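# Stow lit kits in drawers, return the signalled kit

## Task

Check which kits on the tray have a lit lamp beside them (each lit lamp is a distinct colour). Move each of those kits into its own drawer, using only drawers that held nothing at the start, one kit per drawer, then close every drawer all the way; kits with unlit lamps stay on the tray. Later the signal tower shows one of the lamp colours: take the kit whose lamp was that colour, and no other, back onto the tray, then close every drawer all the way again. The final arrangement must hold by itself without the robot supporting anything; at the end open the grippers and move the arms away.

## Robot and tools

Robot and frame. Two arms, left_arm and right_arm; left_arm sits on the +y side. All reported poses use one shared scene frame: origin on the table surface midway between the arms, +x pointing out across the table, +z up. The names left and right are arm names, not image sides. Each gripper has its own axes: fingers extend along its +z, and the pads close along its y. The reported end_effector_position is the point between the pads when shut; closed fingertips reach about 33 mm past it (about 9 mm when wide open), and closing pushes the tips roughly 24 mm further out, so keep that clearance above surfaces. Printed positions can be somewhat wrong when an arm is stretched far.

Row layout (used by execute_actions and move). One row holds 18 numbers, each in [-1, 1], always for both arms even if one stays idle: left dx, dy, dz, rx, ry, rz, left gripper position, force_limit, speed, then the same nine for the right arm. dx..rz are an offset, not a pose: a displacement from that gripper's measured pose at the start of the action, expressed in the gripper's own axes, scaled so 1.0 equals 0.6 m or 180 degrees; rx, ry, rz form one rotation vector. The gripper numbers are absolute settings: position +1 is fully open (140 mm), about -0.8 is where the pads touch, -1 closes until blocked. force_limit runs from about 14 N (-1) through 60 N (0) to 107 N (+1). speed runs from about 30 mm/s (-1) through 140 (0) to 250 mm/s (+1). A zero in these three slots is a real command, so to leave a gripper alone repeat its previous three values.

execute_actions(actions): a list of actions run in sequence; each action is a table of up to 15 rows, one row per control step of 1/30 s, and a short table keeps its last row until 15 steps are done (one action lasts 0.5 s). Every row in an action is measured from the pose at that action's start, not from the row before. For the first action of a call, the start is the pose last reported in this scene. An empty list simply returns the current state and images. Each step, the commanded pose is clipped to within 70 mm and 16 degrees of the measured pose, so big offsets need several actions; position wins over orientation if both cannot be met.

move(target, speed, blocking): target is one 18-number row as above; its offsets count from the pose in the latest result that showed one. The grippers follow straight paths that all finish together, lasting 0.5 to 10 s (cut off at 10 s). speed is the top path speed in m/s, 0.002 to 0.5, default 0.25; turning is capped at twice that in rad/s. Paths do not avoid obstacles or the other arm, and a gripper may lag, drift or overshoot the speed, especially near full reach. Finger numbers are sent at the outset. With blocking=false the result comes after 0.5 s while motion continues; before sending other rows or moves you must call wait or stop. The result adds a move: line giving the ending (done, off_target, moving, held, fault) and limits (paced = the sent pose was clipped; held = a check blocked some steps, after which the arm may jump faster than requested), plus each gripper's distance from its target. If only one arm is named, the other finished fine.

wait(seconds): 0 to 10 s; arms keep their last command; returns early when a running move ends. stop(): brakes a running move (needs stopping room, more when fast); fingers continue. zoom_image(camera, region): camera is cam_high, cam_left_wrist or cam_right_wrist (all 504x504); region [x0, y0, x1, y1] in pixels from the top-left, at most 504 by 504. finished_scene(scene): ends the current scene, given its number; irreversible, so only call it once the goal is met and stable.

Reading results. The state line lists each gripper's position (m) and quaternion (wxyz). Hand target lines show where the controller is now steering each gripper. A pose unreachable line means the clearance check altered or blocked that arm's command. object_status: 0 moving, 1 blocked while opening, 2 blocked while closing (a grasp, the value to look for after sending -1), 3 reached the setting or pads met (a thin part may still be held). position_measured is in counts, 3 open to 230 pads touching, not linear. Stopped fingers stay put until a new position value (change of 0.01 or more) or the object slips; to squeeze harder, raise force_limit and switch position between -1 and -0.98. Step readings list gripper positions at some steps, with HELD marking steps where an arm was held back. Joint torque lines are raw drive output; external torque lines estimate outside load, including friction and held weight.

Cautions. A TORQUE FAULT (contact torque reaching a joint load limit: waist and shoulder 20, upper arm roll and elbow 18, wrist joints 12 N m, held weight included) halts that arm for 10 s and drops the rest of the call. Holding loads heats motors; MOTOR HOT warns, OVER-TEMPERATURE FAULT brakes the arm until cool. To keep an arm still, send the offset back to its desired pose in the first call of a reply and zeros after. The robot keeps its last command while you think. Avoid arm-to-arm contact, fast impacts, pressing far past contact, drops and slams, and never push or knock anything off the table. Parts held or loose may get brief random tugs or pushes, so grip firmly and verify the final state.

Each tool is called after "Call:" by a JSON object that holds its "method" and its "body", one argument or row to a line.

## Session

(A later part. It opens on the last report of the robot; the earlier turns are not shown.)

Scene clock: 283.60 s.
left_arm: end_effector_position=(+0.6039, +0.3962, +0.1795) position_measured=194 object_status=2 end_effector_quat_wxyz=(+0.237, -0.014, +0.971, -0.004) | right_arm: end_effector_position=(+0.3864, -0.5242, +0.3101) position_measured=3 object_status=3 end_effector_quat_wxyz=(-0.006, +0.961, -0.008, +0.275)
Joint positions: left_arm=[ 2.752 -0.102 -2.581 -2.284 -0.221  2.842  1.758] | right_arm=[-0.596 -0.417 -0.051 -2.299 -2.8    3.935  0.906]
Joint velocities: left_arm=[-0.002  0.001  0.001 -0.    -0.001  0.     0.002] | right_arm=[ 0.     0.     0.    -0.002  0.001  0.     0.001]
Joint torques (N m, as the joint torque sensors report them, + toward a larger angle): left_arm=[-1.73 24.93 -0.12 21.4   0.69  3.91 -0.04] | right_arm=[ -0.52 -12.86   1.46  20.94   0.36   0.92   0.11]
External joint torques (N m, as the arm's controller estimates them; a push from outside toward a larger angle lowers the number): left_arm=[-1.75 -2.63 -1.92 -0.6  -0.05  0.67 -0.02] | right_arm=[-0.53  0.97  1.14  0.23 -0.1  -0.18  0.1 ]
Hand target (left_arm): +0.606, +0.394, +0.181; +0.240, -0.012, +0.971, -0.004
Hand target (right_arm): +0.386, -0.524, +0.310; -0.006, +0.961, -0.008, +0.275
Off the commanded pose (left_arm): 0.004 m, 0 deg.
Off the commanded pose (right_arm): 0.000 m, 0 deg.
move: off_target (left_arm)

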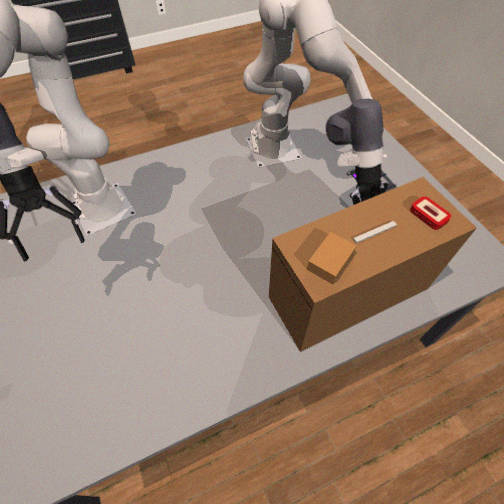

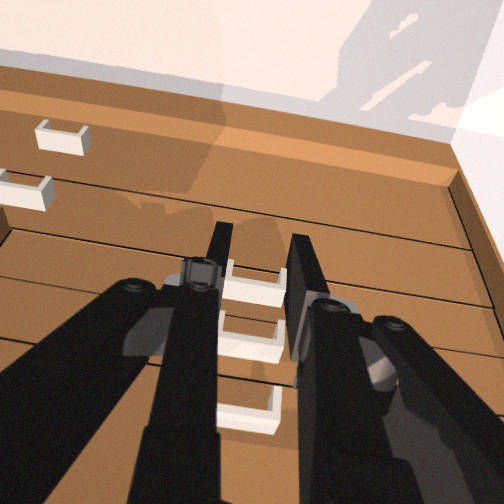

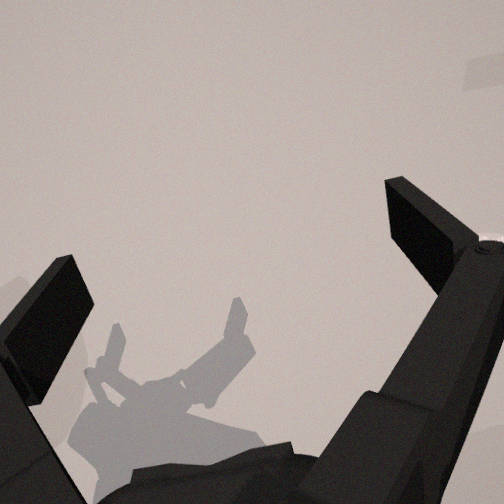

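Call:
{"method": "move", "body": {
  "target": [0.059,0,-0.031,0,0,0,-1,0.3,-0.6,0,0,0,0,0,0,1,0,0],
  "speed": 0.04
}}

Scene clock: 286.20 s.
left_arm: end_effector_position=(+0.5646, +0.3963, +0.1796) position_measured=194 object_status=2 end_effector_quat_wxyz=(+0.236, -0.010, +0.972, -0.003) | right_arm: end_effector_position=(+0.3864, -0.5242, +0.3101) position_measured=3 object_status=3 end_effector_quat_wxyz=(-0.006, +0.961, -0.008, +0.275)
Joint positions: left_arm=[ 2.738  0.023 -2.555 -2.421 -0.044  2.879  1.641] | right_arm=[-0.596 -0.417 -0.051 -2.299 -2.8    3.935  0.906]
Joint velocities: left_arm=[ 0.     0.004 -0.001 -0.003  0.04   0.005 -0.06 ] | right_arm=[ 0.002 -0.    -0.     0.001 -0.001 -0.001 -0.001]
Joint torques (N m, as the joint torque sensors report them, + toward a larger angle): left_arm=[ 1.13 22.79 -0.69 19.76  1.66  3.53  0.16] | right_arm=[ -0.46 -12.91   1.32  21.02   0.38   0.95   0.13]
External joint torques (N m, as the arm's controller estimates them; a push from outside toward a larger angle lowers the number): left_arm=[ 1.08 -0.49 -0.35 -2.16  1.06  0.25  0.19] | right_arm=[-0.49  1.09  0.99  0.22 -0.09 -0.17  0.11]
Hand target (left_arm): +0.564, +0.396, +0.180; +0.237, -0.014, +0.971, -0.003
Hand target (right_arm): +0.386, -0.524, +0.310; -0.006, +0.961, -0.008, +0.275
Off the commanded pose (left_arm): 0.001 m, 0 deg.
Off the commanded pose (right_arm): 0.000 m, 0 deg.
move: done

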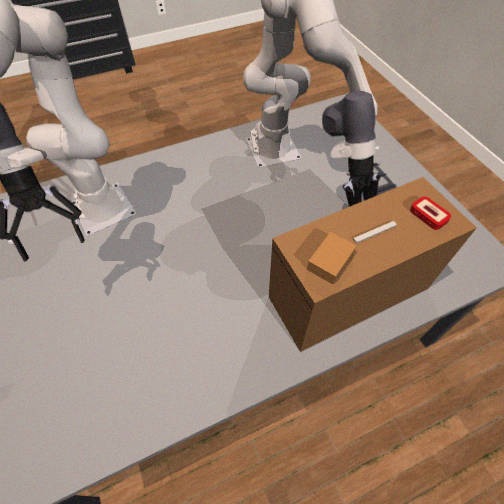

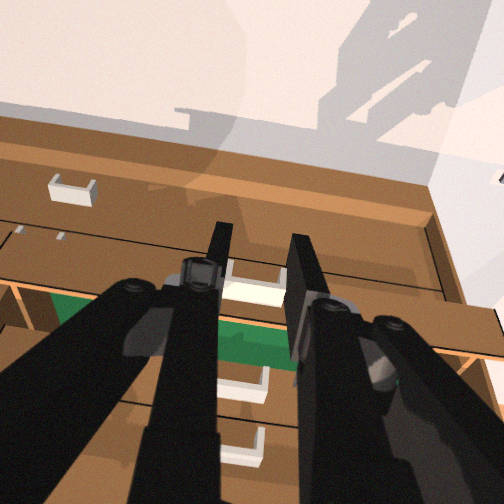

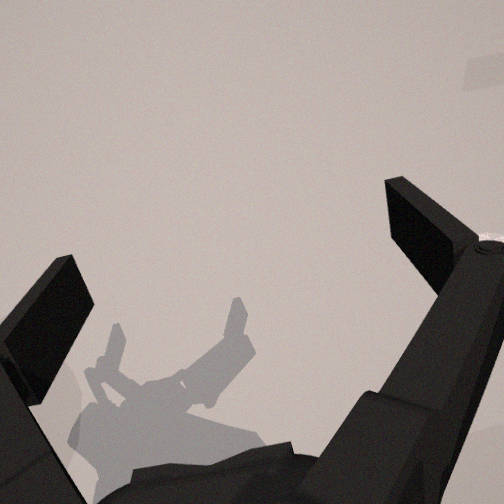

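Call:
{"method": "move", "body": {
  "target": [0.133,0,-0.069,0,0,0,-1,0.3,-0.6,0,0,0,0,0,0,1,0,0],
  "speed": 0.06
}}

Scene clock: 289.40 s.
left_arm: end_effector_position=(+0.4752, +0.3981, +0.1797) position_measured=194 object_status=2 end_effector_quat_wxyz=(+0.237, -0.008, +0.972, +0.002) | right_arm: end_effector_position=(+0.3864, -0.5242, +0.3101) position_measured=3 object_status=3 end_effector_quat_wxyz=(-0.006, +0.961, -0.008, +0.275)
Joint positions: left_arm=[ 2.752  0.329 -2.477 -2.682  0.511  2.866  1.256] | right_arm=[-0.596 -0.417 -0.051 -2.299 -2.8    3.935  0.906]
Joint velocities: left_arm=[-0.     0.004 -0.001 -0.003  0.05  -0.    -0.082] | right_arm=[-0.    -0.    -0.001  0.001  0.     0.     0.001]
Joint torques (N m, as the joint torque sensors report them, + toward a larger angle): left_arm=[ 0.09 14.76 -5.15 19.58  1.66  3.17  0.41] | right_arm=[ -0.63 -13.1    1.29  21.03   0.35   0.95   0.12]
External joint torques (N m, as the arm's controller estimates them; a push from outside toward a larger angle lowers the number): left_arm=[ 0.07  1.23 -0.12 -1.83  1.4  -0.05  0.45] | right_arm=[-0.63  0.82  0.98  0.24 -0.11 -0.16  0.1 ]
Hand target (left_arm): +0.475, +0.399, +0.181; +0.238, -0.012, +0.971, +0.002
Hand target (right_arm): +0.386, -0.524, +0.310; -0.006, +0.961, -0.008, +0.275
Off the commanded pose (left_arm): 0.004 m, 1 deg.
Off the commanded pose (right_arm): 0.000 m, 0 deg.
joint sent to its limit (left arm) — the command would take joint 1 (waist) past its upper limit, so that joint was sent only as far as its limit.
move: off_target (left_arm)

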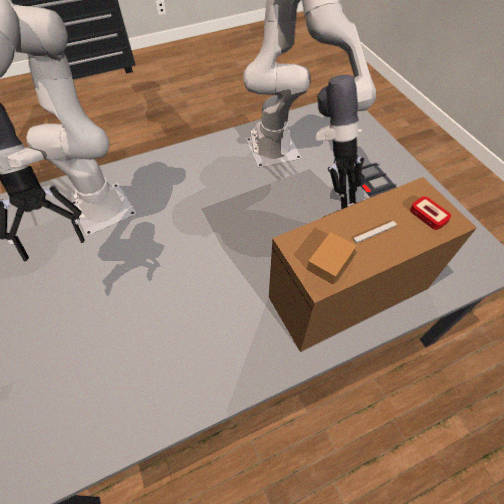

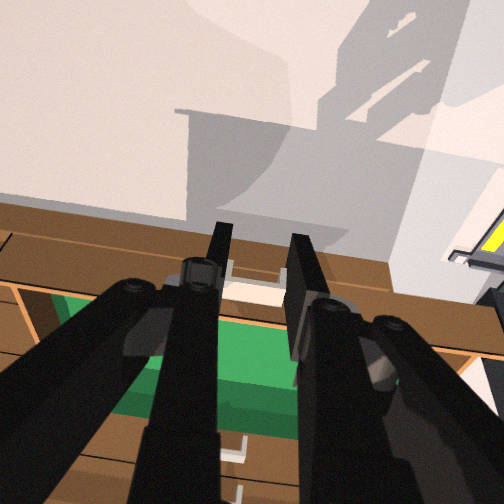

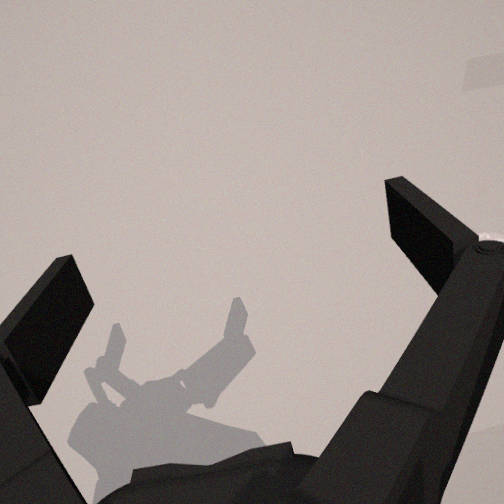

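Call:
{"method": "move", "body": {
  "target": [0,0,0,0,0,0,0,0,0,0,0,0,0,0,0,1,0,0]
}}

Call:
{"method": "move", "body": {
  "target": [0,0,-0.167,0,0,0,0,0,0,0,0,0,0,0,0,1,0,0]
}}

Call:
{"method": "move", "body": {
  "target": [0.248,0.47,0.167,0,0.152,0,0.22,0,0,0,0,0,0,0,0,1,0,0]
}}

Scene clock: 293.37 s.
left_arm: end_effector_position=(+0.4747, +0.3984, +0.1790) position_measured=129 object_status=3 end_effector_quat_wxyz=(+0.236, -0.011, +0.972, +0.002) | right_arm: end_effector_position=(+0.3864, -0.5242, +0.3101) position_measured=3 object_status=3 end_effector_quat_wxyz=(-0.006, +0.961, -0.008, +0.275)
Joint positions: left_arm=[ 2.749  0.33  -2.472 -2.683  0.518  2.866  1.245] | right_arm=[-0.596 -0.417 -0.051 -2.299 -2.8    3.935  0.906]
Joint velocities: left_arm=[-0.002 -0.001  0.003  0.     0.001 -0.     0.005] | right_arm=[-0.    -0.001  0.    -0.    -0.001  0.001 -0.   ]
Joint torques (N m, as the joint torque sensors report them, + toward a larger angle): left_arm=[-0.74 12.24 -4.64 21.53  0.17  3.09  0.36] | right_arm=[ -0.37 -12.97   1.36  20.98   0.37   0.94   0.12]
External joint torques (N m, as the arm's controller estimates them; a push from outside toward a larger angle lowers the number): left_arm=[-0.77 -1.17  0.4   0.25 -0.11 -0.12  0.37] | right_arm=[-0.34  0.95  1.08  0.21 -0.09 -0.16  0.11]
Hand target (left_arm): +0.475, +0.398, +0.180; +0.237, -0.008, +0.972, +0.002
Hand target (right_arm): +0.386, -0.524, +0.310; -0.006, +0.961, -0.008, +0.275
Off the commanded pose (left_arm): 0.001 m, 0 deg.
Off the commanded pose (right_arm): 0.000 m, 0 deg.
move: done

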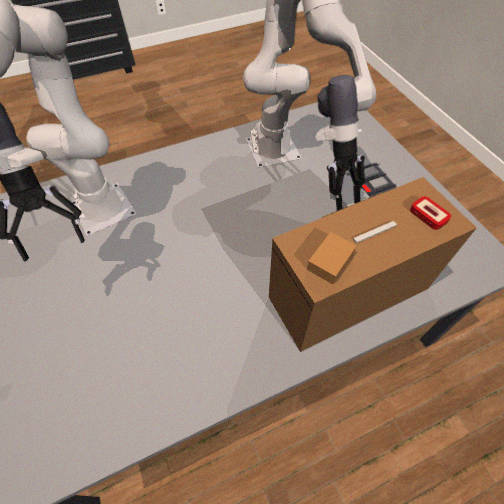

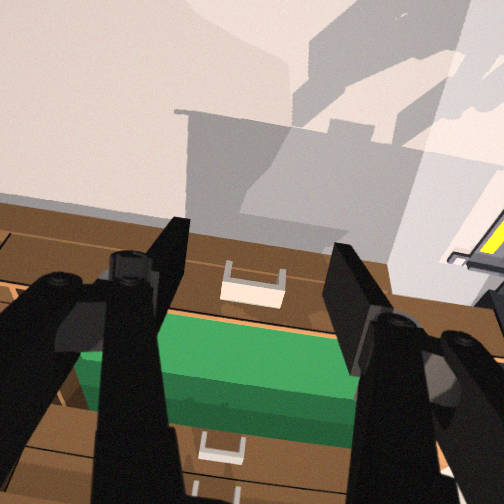

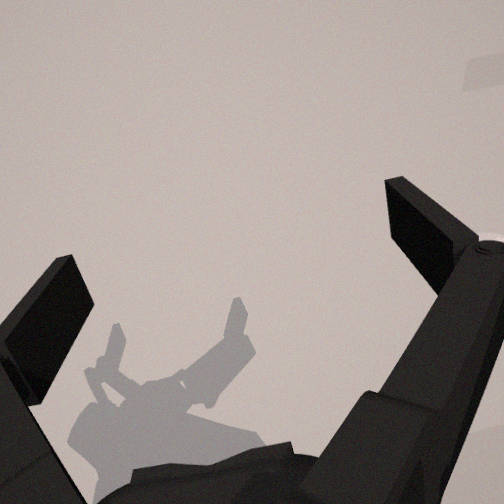

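Scene clock: 294.63 s.
left_arm: end_effector_position=(+0.4297, +0.4019, +0.2712) position_measured=129 object_status=3 end_effector_quat_wxyz=(+0.240, -0.013, +0.971, +0.004) | right_arm: end_effector_position=(+0.3864, -0.5242, +0.3101) position_measured=3 object_status=3 end_effector_quat_wxyz=(-0.006, +0.961, -0.008, +0.275)
Joint positions: left_arm=[ 2.75   0.715 -2.535 -2.682  0.633  2.483  1.171] | right_arm=[-0.596 -0.417 -0.051 -2.299 -2.8    3.935  0.906]
Joint velocities: left_arm=[ 0.     0.001  0.001 -0.     0.    -0.011 -0.01 ] | right_arm=[-0.     0.001  0.001  0.002  0.    -0.    -0.001]
Joint torques (N m, as the joint torque sensors report them, + toward a larger angle): left_arm=[  1.16   5.24 -10.98  21.31   1.52   2.63  -0.09] | right_arm=[ -0.62 -12.9    1.28  21.15   0.36   0.95   0.1 ]
External joint torques (N m, as the arm's controller estimates them; a push from outside toward a larger angle lowers the number): left_arm=[ 1.16  0.43 -1.55 -1.66  0.9  -0.56 -0.08] | right_arm=[-0.63  1.02  0.96  0.35 -0.1  -0.16  0.09]
Hand target (left_arm): +0.428, +0.403, +0.270; +0.238, -0.015, +0.971, +0.006
Hand target (right_arm): +0.386, -0.524, +0.310; -0.006, +0.961, -0.008, +0.275
Off the commanded pose (left_arm): 0.006 m, 1 deg.
Off the commanded pose (right_arm): 0.000 m, 0 deg.
joint sent to its limit (left arm) — the command would take joint 1 (waist) past its upper limit, so that joint was sent only as far as its limit.
move: off_target (left_arm)

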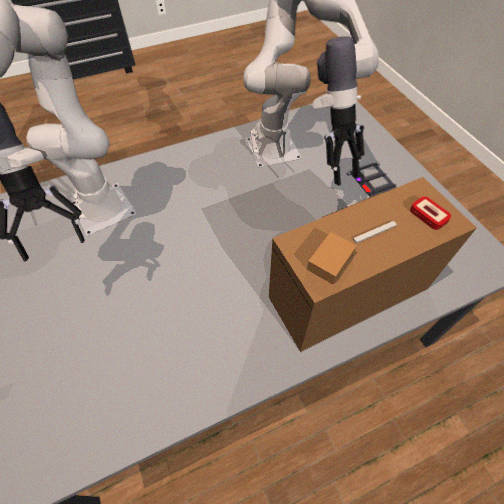

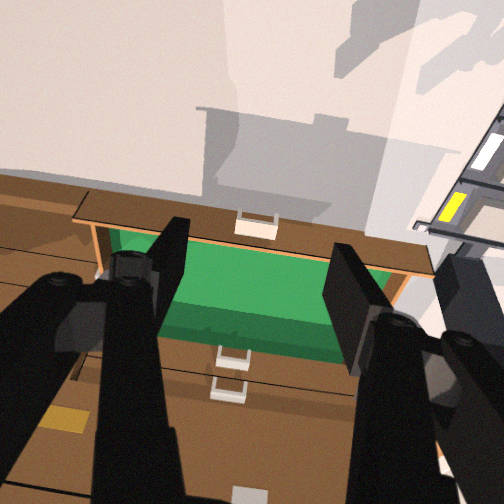

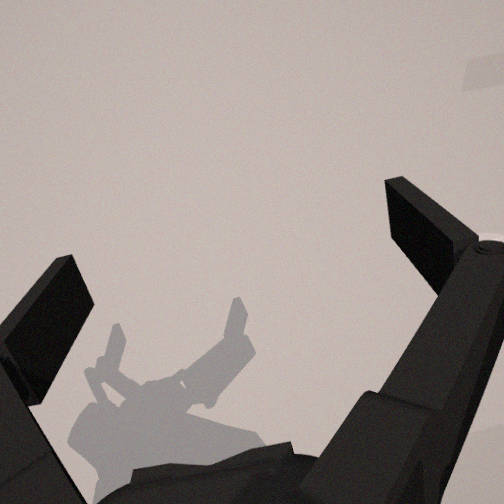

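Scene clock: 296.83 s.
left_arm: end_effector_position=(+0.3357, +0.6807, +0.1060) position_measured=101 object_status=3 end_effector_quat_wxyz=(-0.001, -0.019, +1.000, -0.001) | right_arm: end_effector_position=(+0.3864, -0.5242, +0.3101) position_measured=3 object_status=3 end_effector_quat_wxyz=(-0.006, +0.961, -0.008, +0.275)
Joint positions: left_arm=[ 2.309  0.546 -1.538 -2.317  0.699  2.204  1.713] | right_arm=[-0.596 -0.417 -0.051 -2.299 -2.8    3.935  0.906]
Joint velocities: left_arm=[-0.001 -0.001  0.001  0.    -0.001 -0.008  0.026] | right_arm=[ 0.     0.     0.     0.    -0.001 -0.    -0.001]
Joint torques (N m, as the joint torque sensors report them, + toward a larger angle): left_arm=[ -1.12 -12.54 -14.8   19.     1.73   1.96   0.32] | right_arm=[ -0.39 -12.91   1.52  20.92   0.38   0.97   0.13]
External joint torques (N m, as the arm's controller estimates them; a push from outside toward a larger angle lowers the number): left_arm=[-1.16  0.83  0.58  0.36  1.06 -0.44  0.32] | right_arm=[-0.43  1.    1.16  0.15 -0.08 -0.14  0.12]
Hand target (left_arm): +0.335, +0.682, +0.106; -0.002, -0.012, +1.000, +0.000
Hand target (right_arm): +0.386, -0.524, +0.310; -0.006, +0.961, -0.008, +0.275
Off the commanded pose (left_arm): 0.008 m, 1 deg.
Off the commanded pose (right_arm): 0.000 m, 0 deg.
move: off_target (left_arm)

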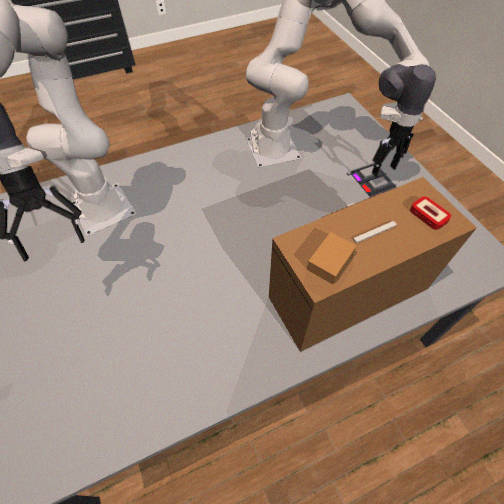

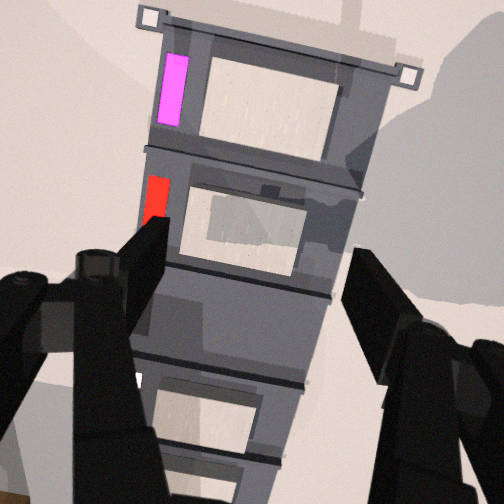

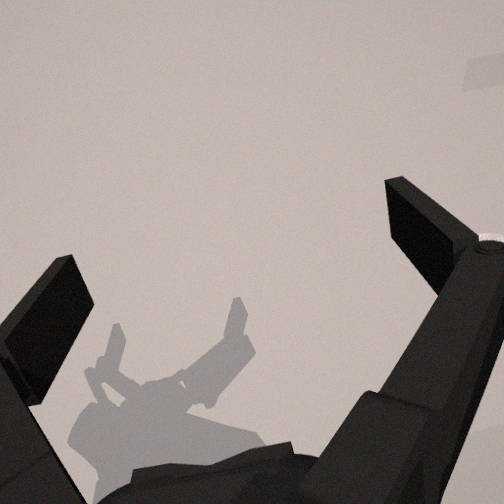

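Call:
{"method": "move", "body": {
  "target": [-0.011,-0.01,0.08,0,0,0.012,0.22,0,0,0,0,0,0,0,0,1,0,0],
  "speed": 0.1
}}

Scene clock: 299.47 s.
left_arm: end_effector_position=(+0.3413, +0.6728, +0.0567) position_measured=101 object_status=3 end_effector_quat_wxyz=(-0.003, +0.002, +1.000, -0.004) | right_arm: end_effector_position=(+0.3864, -0.5242, +0.3101) position_measured=3 object_status=3 end_effector_quat_wxyz=(-0.006, +0.961, -0.008, +0.275)
Joint positions: left_arm=[ 2.136  0.569 -1.342 -2.331  0.774  2.297  1.695] | right_arm=[-0.596 -0.417 -0.051 -2.299 -2.8    3.935  0.906]
Joint velocities: left_arm=[-0.005 -0.002  0.005 -0.001 -0.001  0.015 -0.007] | right_arm=[ 0.     0.001  0.002  0.002 -0.002  0.     0.001]
Joint torques (N m, as the joint torque sensors report them, + toward a larger angle): left_arm=[ -1.96 -19.63 -15.54  17.43   1.46   2.64  -0.05] | right_arm=[ -0.66 -13.09   1.48  21.09   0.38   0.94   0.11]
External joint torques (N m, as the arm's controller estimates them; a push from outside toward a larger angle lowers the number): left_arm=[-1.91 -1.25  0.06  0.31  0.85  0.25 -0.04] | right_arm=[-0.67  0.89  1.16  0.27 -0.08 -0.17  0.1 ]
Hand target (left_arm): +0.343, +0.674, +0.057; -0.001, +0.000, +1.000, -0.001
Hand target (right_arm): +0.386, -0.524, +0.310; -0.006, +0.961, -0.008, +0.275
Off the commanded pose (left_arm): 0.003 m, 0 deg.
Off the commanded pose (right_arm): 0.000 m, 0 deg.
move: done

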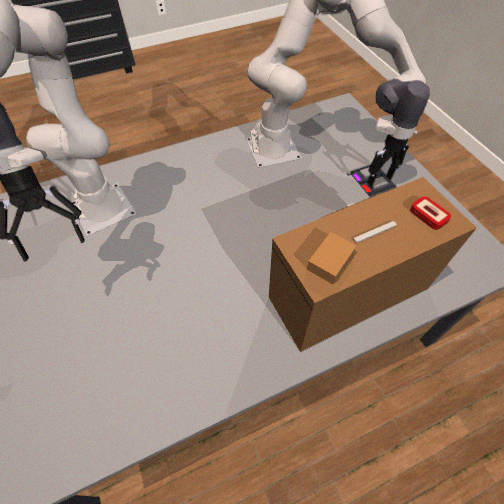

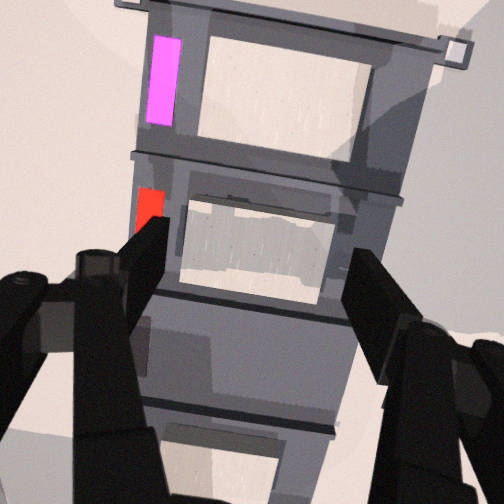

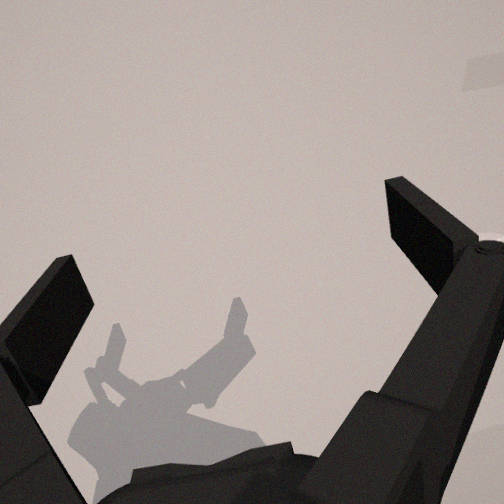

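Call:
{"method": "move", "body": {
  "target": [0,-0.002,0.029,0,0,0,0.22,0,0,0,0,0,0,0,0,1,0,0],
  "speed": 0.03
}}

Call:
{"method": "move", "body": {
  "target": [0,0,0,0,0,0,-1,0,-0.6,0,0,0,0,0,0,1,0,0]
}}

Call:
{"method": "move", "body": {
  "target": [0,0,-0.32,0,0,0,-1,0,-0.6,0,0,0,0,0,0,1,0,0],
  "speed": 0.2
}}

Call:
{"method": "move", "body": {
  "target": [-0.335,-0.46,0,0,0,0,-1,0,-0.6,0,0,0,0,0,0,1,0,0],
  "speed": 0.2
}}

Scene clock: 302.67 s.
left_arm: end_effector_position=(+0.3403, +0.6719, +0.0397) position_measured=101 object_status=3 end_effector_quat_wxyz=(-0.004, +0.002, +1.000, -0.005) | right_arm: end_effector_position=(+0.3864, -0.5242, +0.3101) position_measured=3 object_status=3 end_effector_quat_wxyz=(-0.006, +0.961, -0.008, +0.275)
Joint positions: left_arm=[ 2.083  0.577 -1.274 -2.333  0.798  2.329  1.682] | right_arm=[-0.596 -0.417 -0.051 -2.299 -2.8    3.935  0.906]
Joint velocities: left_arm=[-0.01   0.     0.008 -0.001  0.001  0.016 -0.006] | right_arm=[ 0.001  0.    -0.    -0.002 -0.    -0.001 -0.001]
Joint torques (N m, as the joint torque sensors report them, + toward a larger angle): left_arm=[ -1.08 -20.13 -14.65  14.84   1.52   2.77  -0.03] | right_arm=[ -0.6  -13.     1.33  20.98   0.35   0.96   0.11]
External joint torques (N m, as the arm's controller estimates them; a push from outside toward a larger angle lowers the number): left_arm=[-1.09 -0.05  0.88 -1.85  0.93  0.36 -0.03] | right_arm=[-0.64  0.82  0.98  0.28 -0.12 -0.14  0.1 ]
Hand target (left_arm): +0.341, +0.671, +0.039; -0.003, +0.002, +1.000, -0.004
Hand target (right_arm): +0.386, -0.524, +0.310; -0.006, +0.961, -0.008, +0.275
Off the commanded pose (left_arm): 0.001 m, 0 deg.
Off the commanded pose (right_arm): 0.000 m, 0 deg.
move: done

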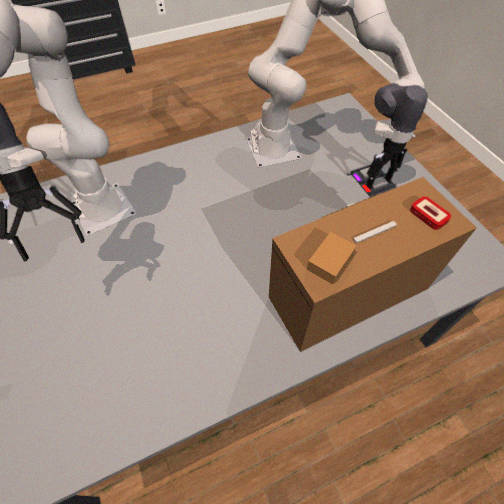

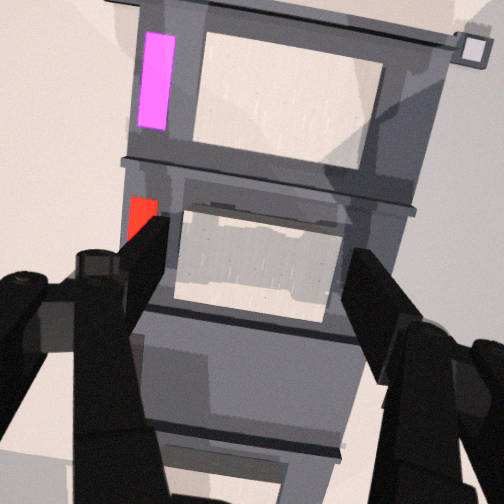

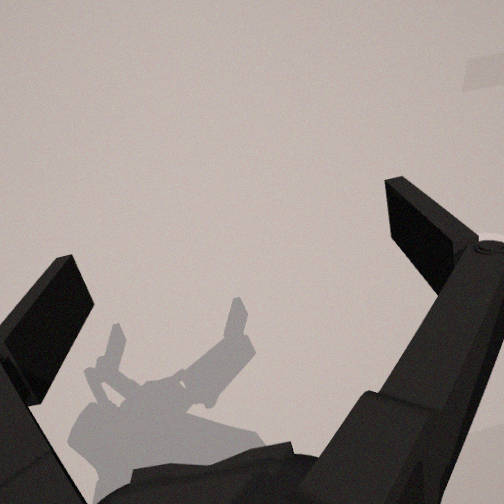

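Scene clock: 303.17 s.
left_arm: end_effector_position=(+0.3407, +0.6720, +0.0401) position_measured=132 object_status=2 end_effector_quat_wxyz=(-0.004, +0.003, +1.000, -0.005) | right_arm: end_effector_position=(+0.3864, -0.5242, +0.3101) position_measured=3 object_status=3 end_effector_quat_wxyz=(-0.006, +0.961, -0.008, +0.275)
Joint positions: left_arm=[ 2.083  0.577 -1.275 -2.333  0.798  2.329  1.682] | right_arm=[-0.596 -0.417 -0.051 -2.299 -2.8    3.935  0.906]
Joint velocities: left_arm=[-0.001 -0.    -0.001 -0.001  0.001 -0.001  0.001] | right_arm=[-0.    -0.001  0.001 -0.     0.001 -0.    -0.   ]
Joint torques (N m, as the joint torque sensors report them, + toward a larger angle): left_arm=[ -0.15 -19.48 -15.62  16.29   0.54   2.38   0.11] | right_arm=[ -0.49 -13.07   1.42  21.21   0.34   0.96   0.12]
External joint torques (N m, as the arm's controller estimates them; a push from outside toward a larger angle lowers the number): left_arm=[-0.15  0.55 -0.15 -0.35 -0.06 -0.02  0.11] | right_arm=[-0.53  0.76  1.07  0.49 -0.13 -0.15  0.11]
Hand target (left_arm): +0.340, +0.672, +0.040; -0.004, +0.002, +1.000, -0.005
Hand target (right_arm): +0.386, -0.524, +0.310; -0.006, +0.961, -0.008, +0.275
Off the commanded pose (left_arm): 0.001 m, 0 deg.
Off the commanded pose (right_arm): 0.000 m, 0 deg.
move: done

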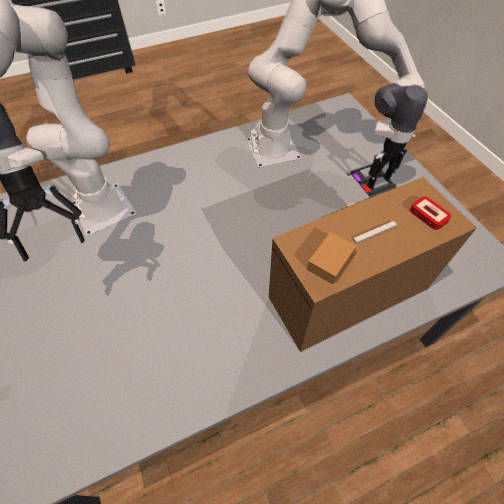

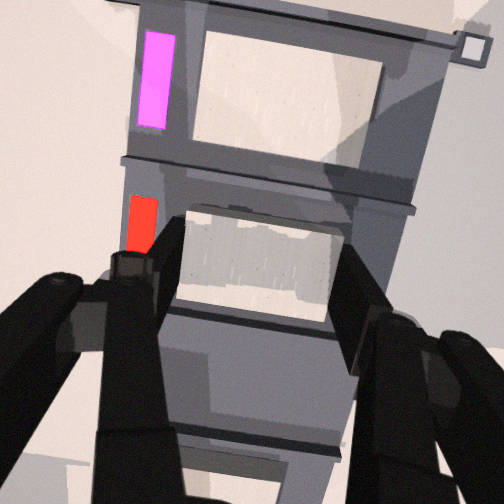

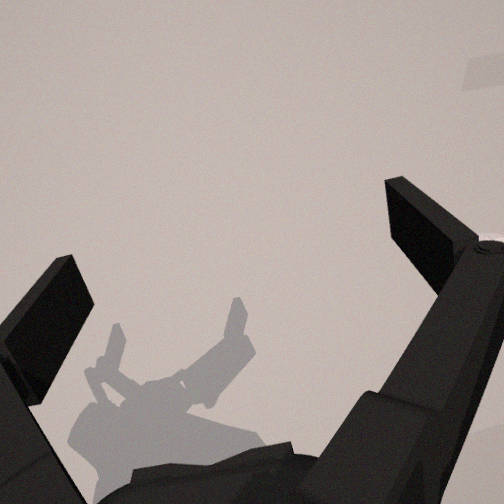

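Scene clock: 304.87 s.
left_arm: end_effector_position=(+0.3404, +0.6769, +0.2343) position_measured=132 object_status=2 end_effector_quat_wxyz=(-0.003, -0.002, +1.000, -0.002) | right_arm: end_effector_position=(+0.3864, -0.5242, +0.3101) position_measured=3 object_status=3 end_effector_quat_wxyz=(-0.006, +0.961, -0.008, +0.275)
Joint positions: left_arm=[ 2.512  0.572 -1.888 -2.158  0.573  1.895  1.795] | right_arm=[-0.596 -0.417 -0.051 -2.299 -2.8    3.935  0.906]
Joint velocities: left_arm=[ 0.001  0.007 -0.002  0.001  0.001 -0.013  0.003] | right_arm=[-0.001 -0.002 -0.001 -0.001 -0.001 -0.001 -0.001]
Joint torques (N m, as the joint torque sensors report them, + toward a larger angle): left_arm=[  1.35  -6.39 -17.37  21.91   0.36   1.93   0.2 ] | right_arm=[ -0.39 -12.8    1.42  20.94   0.34   0.97   0.13]
External joint torques (N m, as the arm's controller estimates them; a push from outside toward a larger angle lowers the number): left_arm=[ 1.39  0.67 -1.28  1.01 -0.44 -0.48  0.2 ] | right_arm=[-0.35  1.21  1.16  0.13 -0.12 -0.14  0.12]
Hand target (left_arm): +0.340, +0.677, +0.236; -0.003, -0.000, +1.000, -0.003
Hand target (right_arm): +0.386, -0.524, +0.310; -0.006, +0.961, -0.008, +0.275
Off the commanded pose (left_arm): 0.004 m, 1 deg.
Off the commanded pose (right_arm): 0.000 m, 0 deg.
move: off_target (left_arm)

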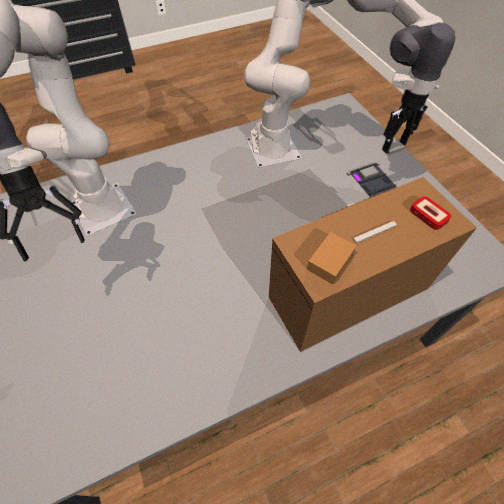

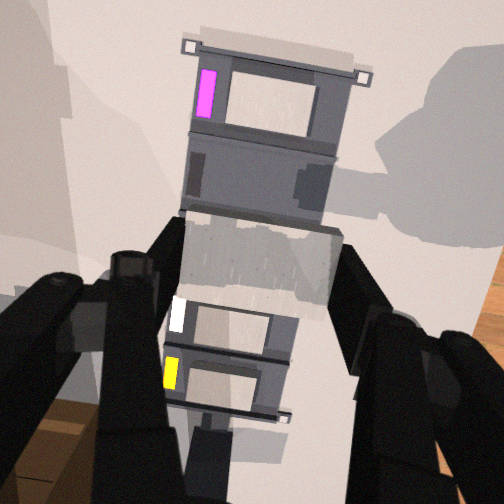

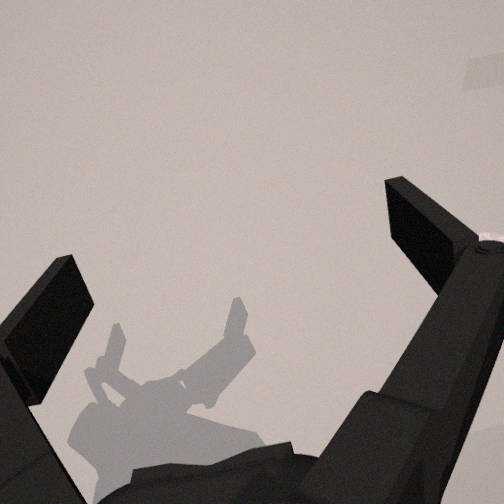

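Scene clock: 307.53 s.
left_arm: end_effector_position=(+0.5418, +0.3954, +0.2310) position_measured=132 object_status=2 end_effector_quat_wxyz=(-0.005, +0.006, +1.000, -0.008) | right_arm: end_effector_position=(+0.3864, -0.5242, +0.3101) position_measured=3 object_status=3 end_effector_quat_wxyz=(-0.006, +0.961, -0.008, +0.275)
Joint positions: left_arm=[ 1.239  0.341 -1.171 -1.833  0.32   1.943  1.414] | right_arm=[-0.596 -0.417 -0.051 -2.299 -2.8    3.935  0.906]
Joint velocities: left_arm=[-0.006  0.     0.008  0.002  0.001 -0.01  -0.021] | right_arm=[-0.002 -0.    -0.     0.     0.    -0.    -0.001]
Joint torques (N m, as the joint torque sensors report them, + toward a larger angle): left_arm=[ -1.1  -24.81  -8.9   25.11   0.7    2.09  -0.2 ] | right_arm=[ -0.55 -12.95   1.4   20.85   0.36   0.94   0.1 ]
External joint torques (N m, as the arm's controller estimates them; a push from outside toward a larger angle lowers the number): left_arm=[-1.16 -0.71  0.89  2.   -0.03 -0.32 -0.2 ] | right_arm=[-0.54  0.93  1.1   0.09 -0.1  -0.16  0.08]
Hand target (left_arm): +0.542, +0.396, +0.232; -0.005, +0.001, +1.000, -0.007
Hand target (right_arm): +0.386, -0.524, +0.310; -0.006, +0.961, -0.008, +0.275
Off the commanded pose (left_arm): 0.007 m, 1 deg.
Off the commanded pose (right_arm): 0.000 m, 0 deg.
move: off_target (left_arm)

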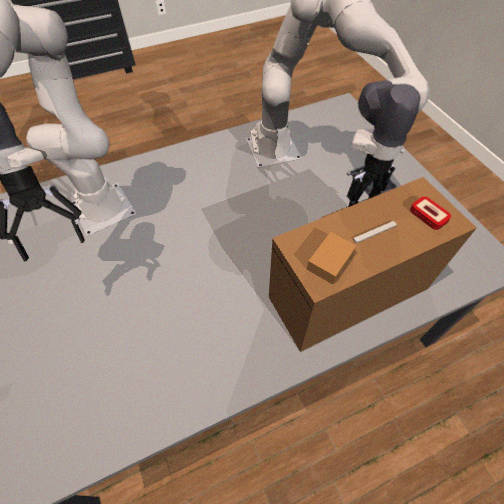

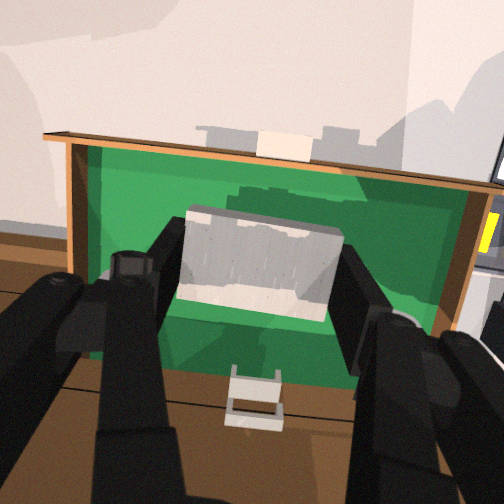

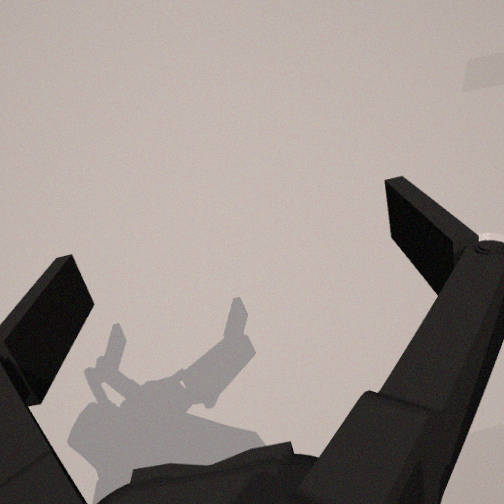

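Call:
{"method": "move", "body": {
  "target": [0.005,0,0.085,0,0,0,-1,0,-0.6,0,0,0,0,0,0,1,0,0],
  "speed": 0.08
}}

Call:
{"method": "move", "body": {
  "target": [0,0,0.025,0,0,0,-1,0,-0.6,0,0,0,0,0,0,1,0,0],
  "speed": 0.02
}}

Scene clock: 310.53 s.
left_arm: end_effector_position=(+0.5376, +0.3940, +0.1804) position_measured=132 object_status=2 end_effector_quat_wxyz=(-0.007, +0.007, +1.000, -0.009) | right_arm: end_effector_position=(+0.3864, -0.5242, +0.3101) position_measured=3 object_status=3 end_effector_quat_wxyz=(-0.006, +0.961, -0.008, +0.275)
Joint positions: left_arm=[ 1.207  0.384 -1.122 -1.919  0.369  2.05   1.385] | right_arm=[-0.596 -0.417 -0.051 -2.299 -2.8    3.935  0.906]
Joint velocities: left_arm=[-0.004 -0.002  0.005 -0.001  0.001  0.011 -0.004] | right_arm=[ 0.001  0.001  0.001  0.001  0.001 -0.001 -0.001]
Joint torques (N m, as the joint torque sensors report them, + toward a larger angle): left_arm=[ -2.06 -25.48 -10.4   21.17   1.6    2.88  -0.07] | right_arm=[ -0.39 -13.     1.49  20.99   0.35   0.99   0.12]
External joint torques (N m, as the arm's controller estimates them; a push from outside toward a larger angle lowers the number): left_arm=[-2.11  0.33  0.33 -1.24  0.9   0.47 -0.07] | right_arm=[-0.45  0.91  1.11  0.22 -0.12 -0.12  0.11]
Hand target (left_arm): +0.539, +0.394, +0.180; -0.005, +0.006, +1.000, -0.008
Hand target (right_arm): +0.386, -0.524, +0.310; -0.006, +0.961, -0.008, +0.275
Off the commanded pose (left_arm): 0.001 m, 0 deg.
Off the commanded pose (right_arm): 0.000 m, 0 deg.
move: done

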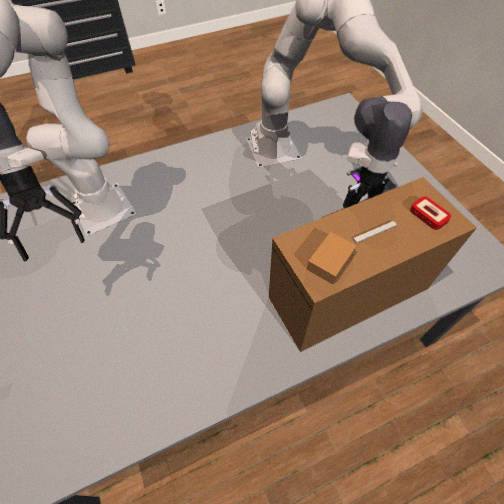

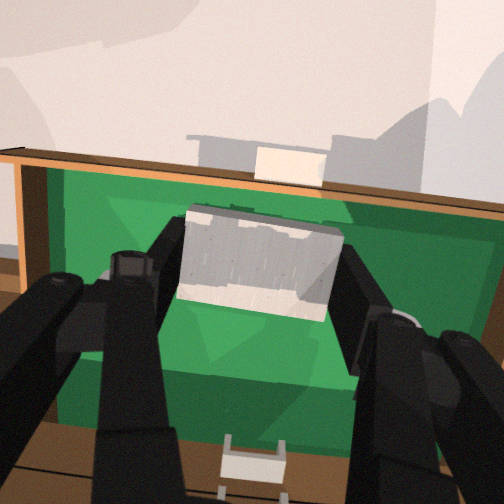

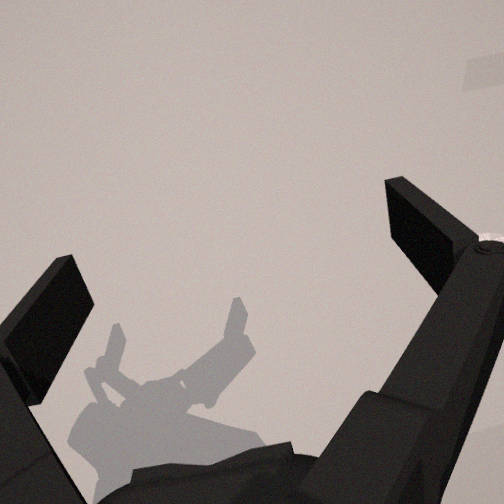

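Scene clock: 311.53 s.
left_arm: end_effector_position=(+0.5471, +0.3941, +0.1785) position_measured=132 object_status=2 end_effector_quat_wxyz=(+0.007, +0.008, +1.000, -0.007) | right_arm: end_effector_position=(+0.3864, -0.5242, +0.3101) position_measured=3 object_status=3 end_effector_quat_wxyz=(-0.006, +0.961, -0.008, +0.275)
Joint positions: left_arm=[ 1.192  0.389 -1.108 -1.921  0.383  2.083  1.378] | right_arm=[-0.596 -0.417 -0.051 -2.299 -2.8    3.935  0.906]
Joint velocities: left_arm=[-0.006 -0.     0.008 -0.002 -0.001  0.014 -0.004] | right_arm=[-0.001 -0.    -0.001 -0.    -0.001 -0.     0.   ]
Joint torques (N m, as the joint torque sensors report them, + toward a larger angle): left_arm=[ -2.49 -19.29  -6.85  13.36   1.55   1.56  -0.07] | right_arm=[ -0.8  -12.83   1.65  21.04   0.35   0.94   0.11]
External joint torques (N m, as the arm's controller estimates them; a push from outside toward a larger angle lowers the number): left_arm=[-2.55  6.93  3.91 -8.94  0.85 -0.89 -0.07] | right_arm=[-0.74  1.12  1.42  0.25 -0.1  -0.17  0.09]
Hand target (left_arm): +0.537, +0.393, +0.166; -0.007, +0.008, +1.000, -0.009
Hand target (right_arm): +0.386, -0.524, +0.310; -0.006, +0.961, -0.008, +0.275
Off the commanded pose (left_arm): 0.016 m, 2 deg.
Off the commanded pose (right_arm): 0.000 m, 0 deg.
move: off_target (left_arm)

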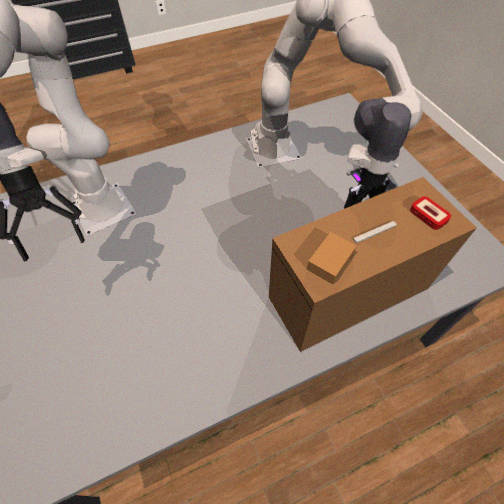

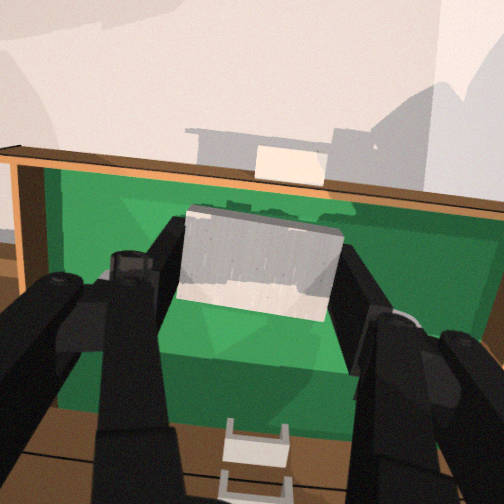

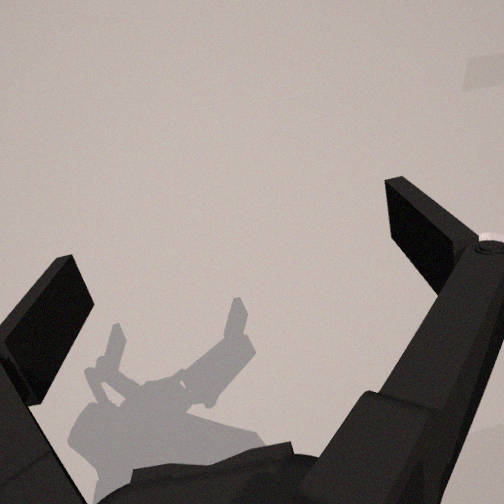

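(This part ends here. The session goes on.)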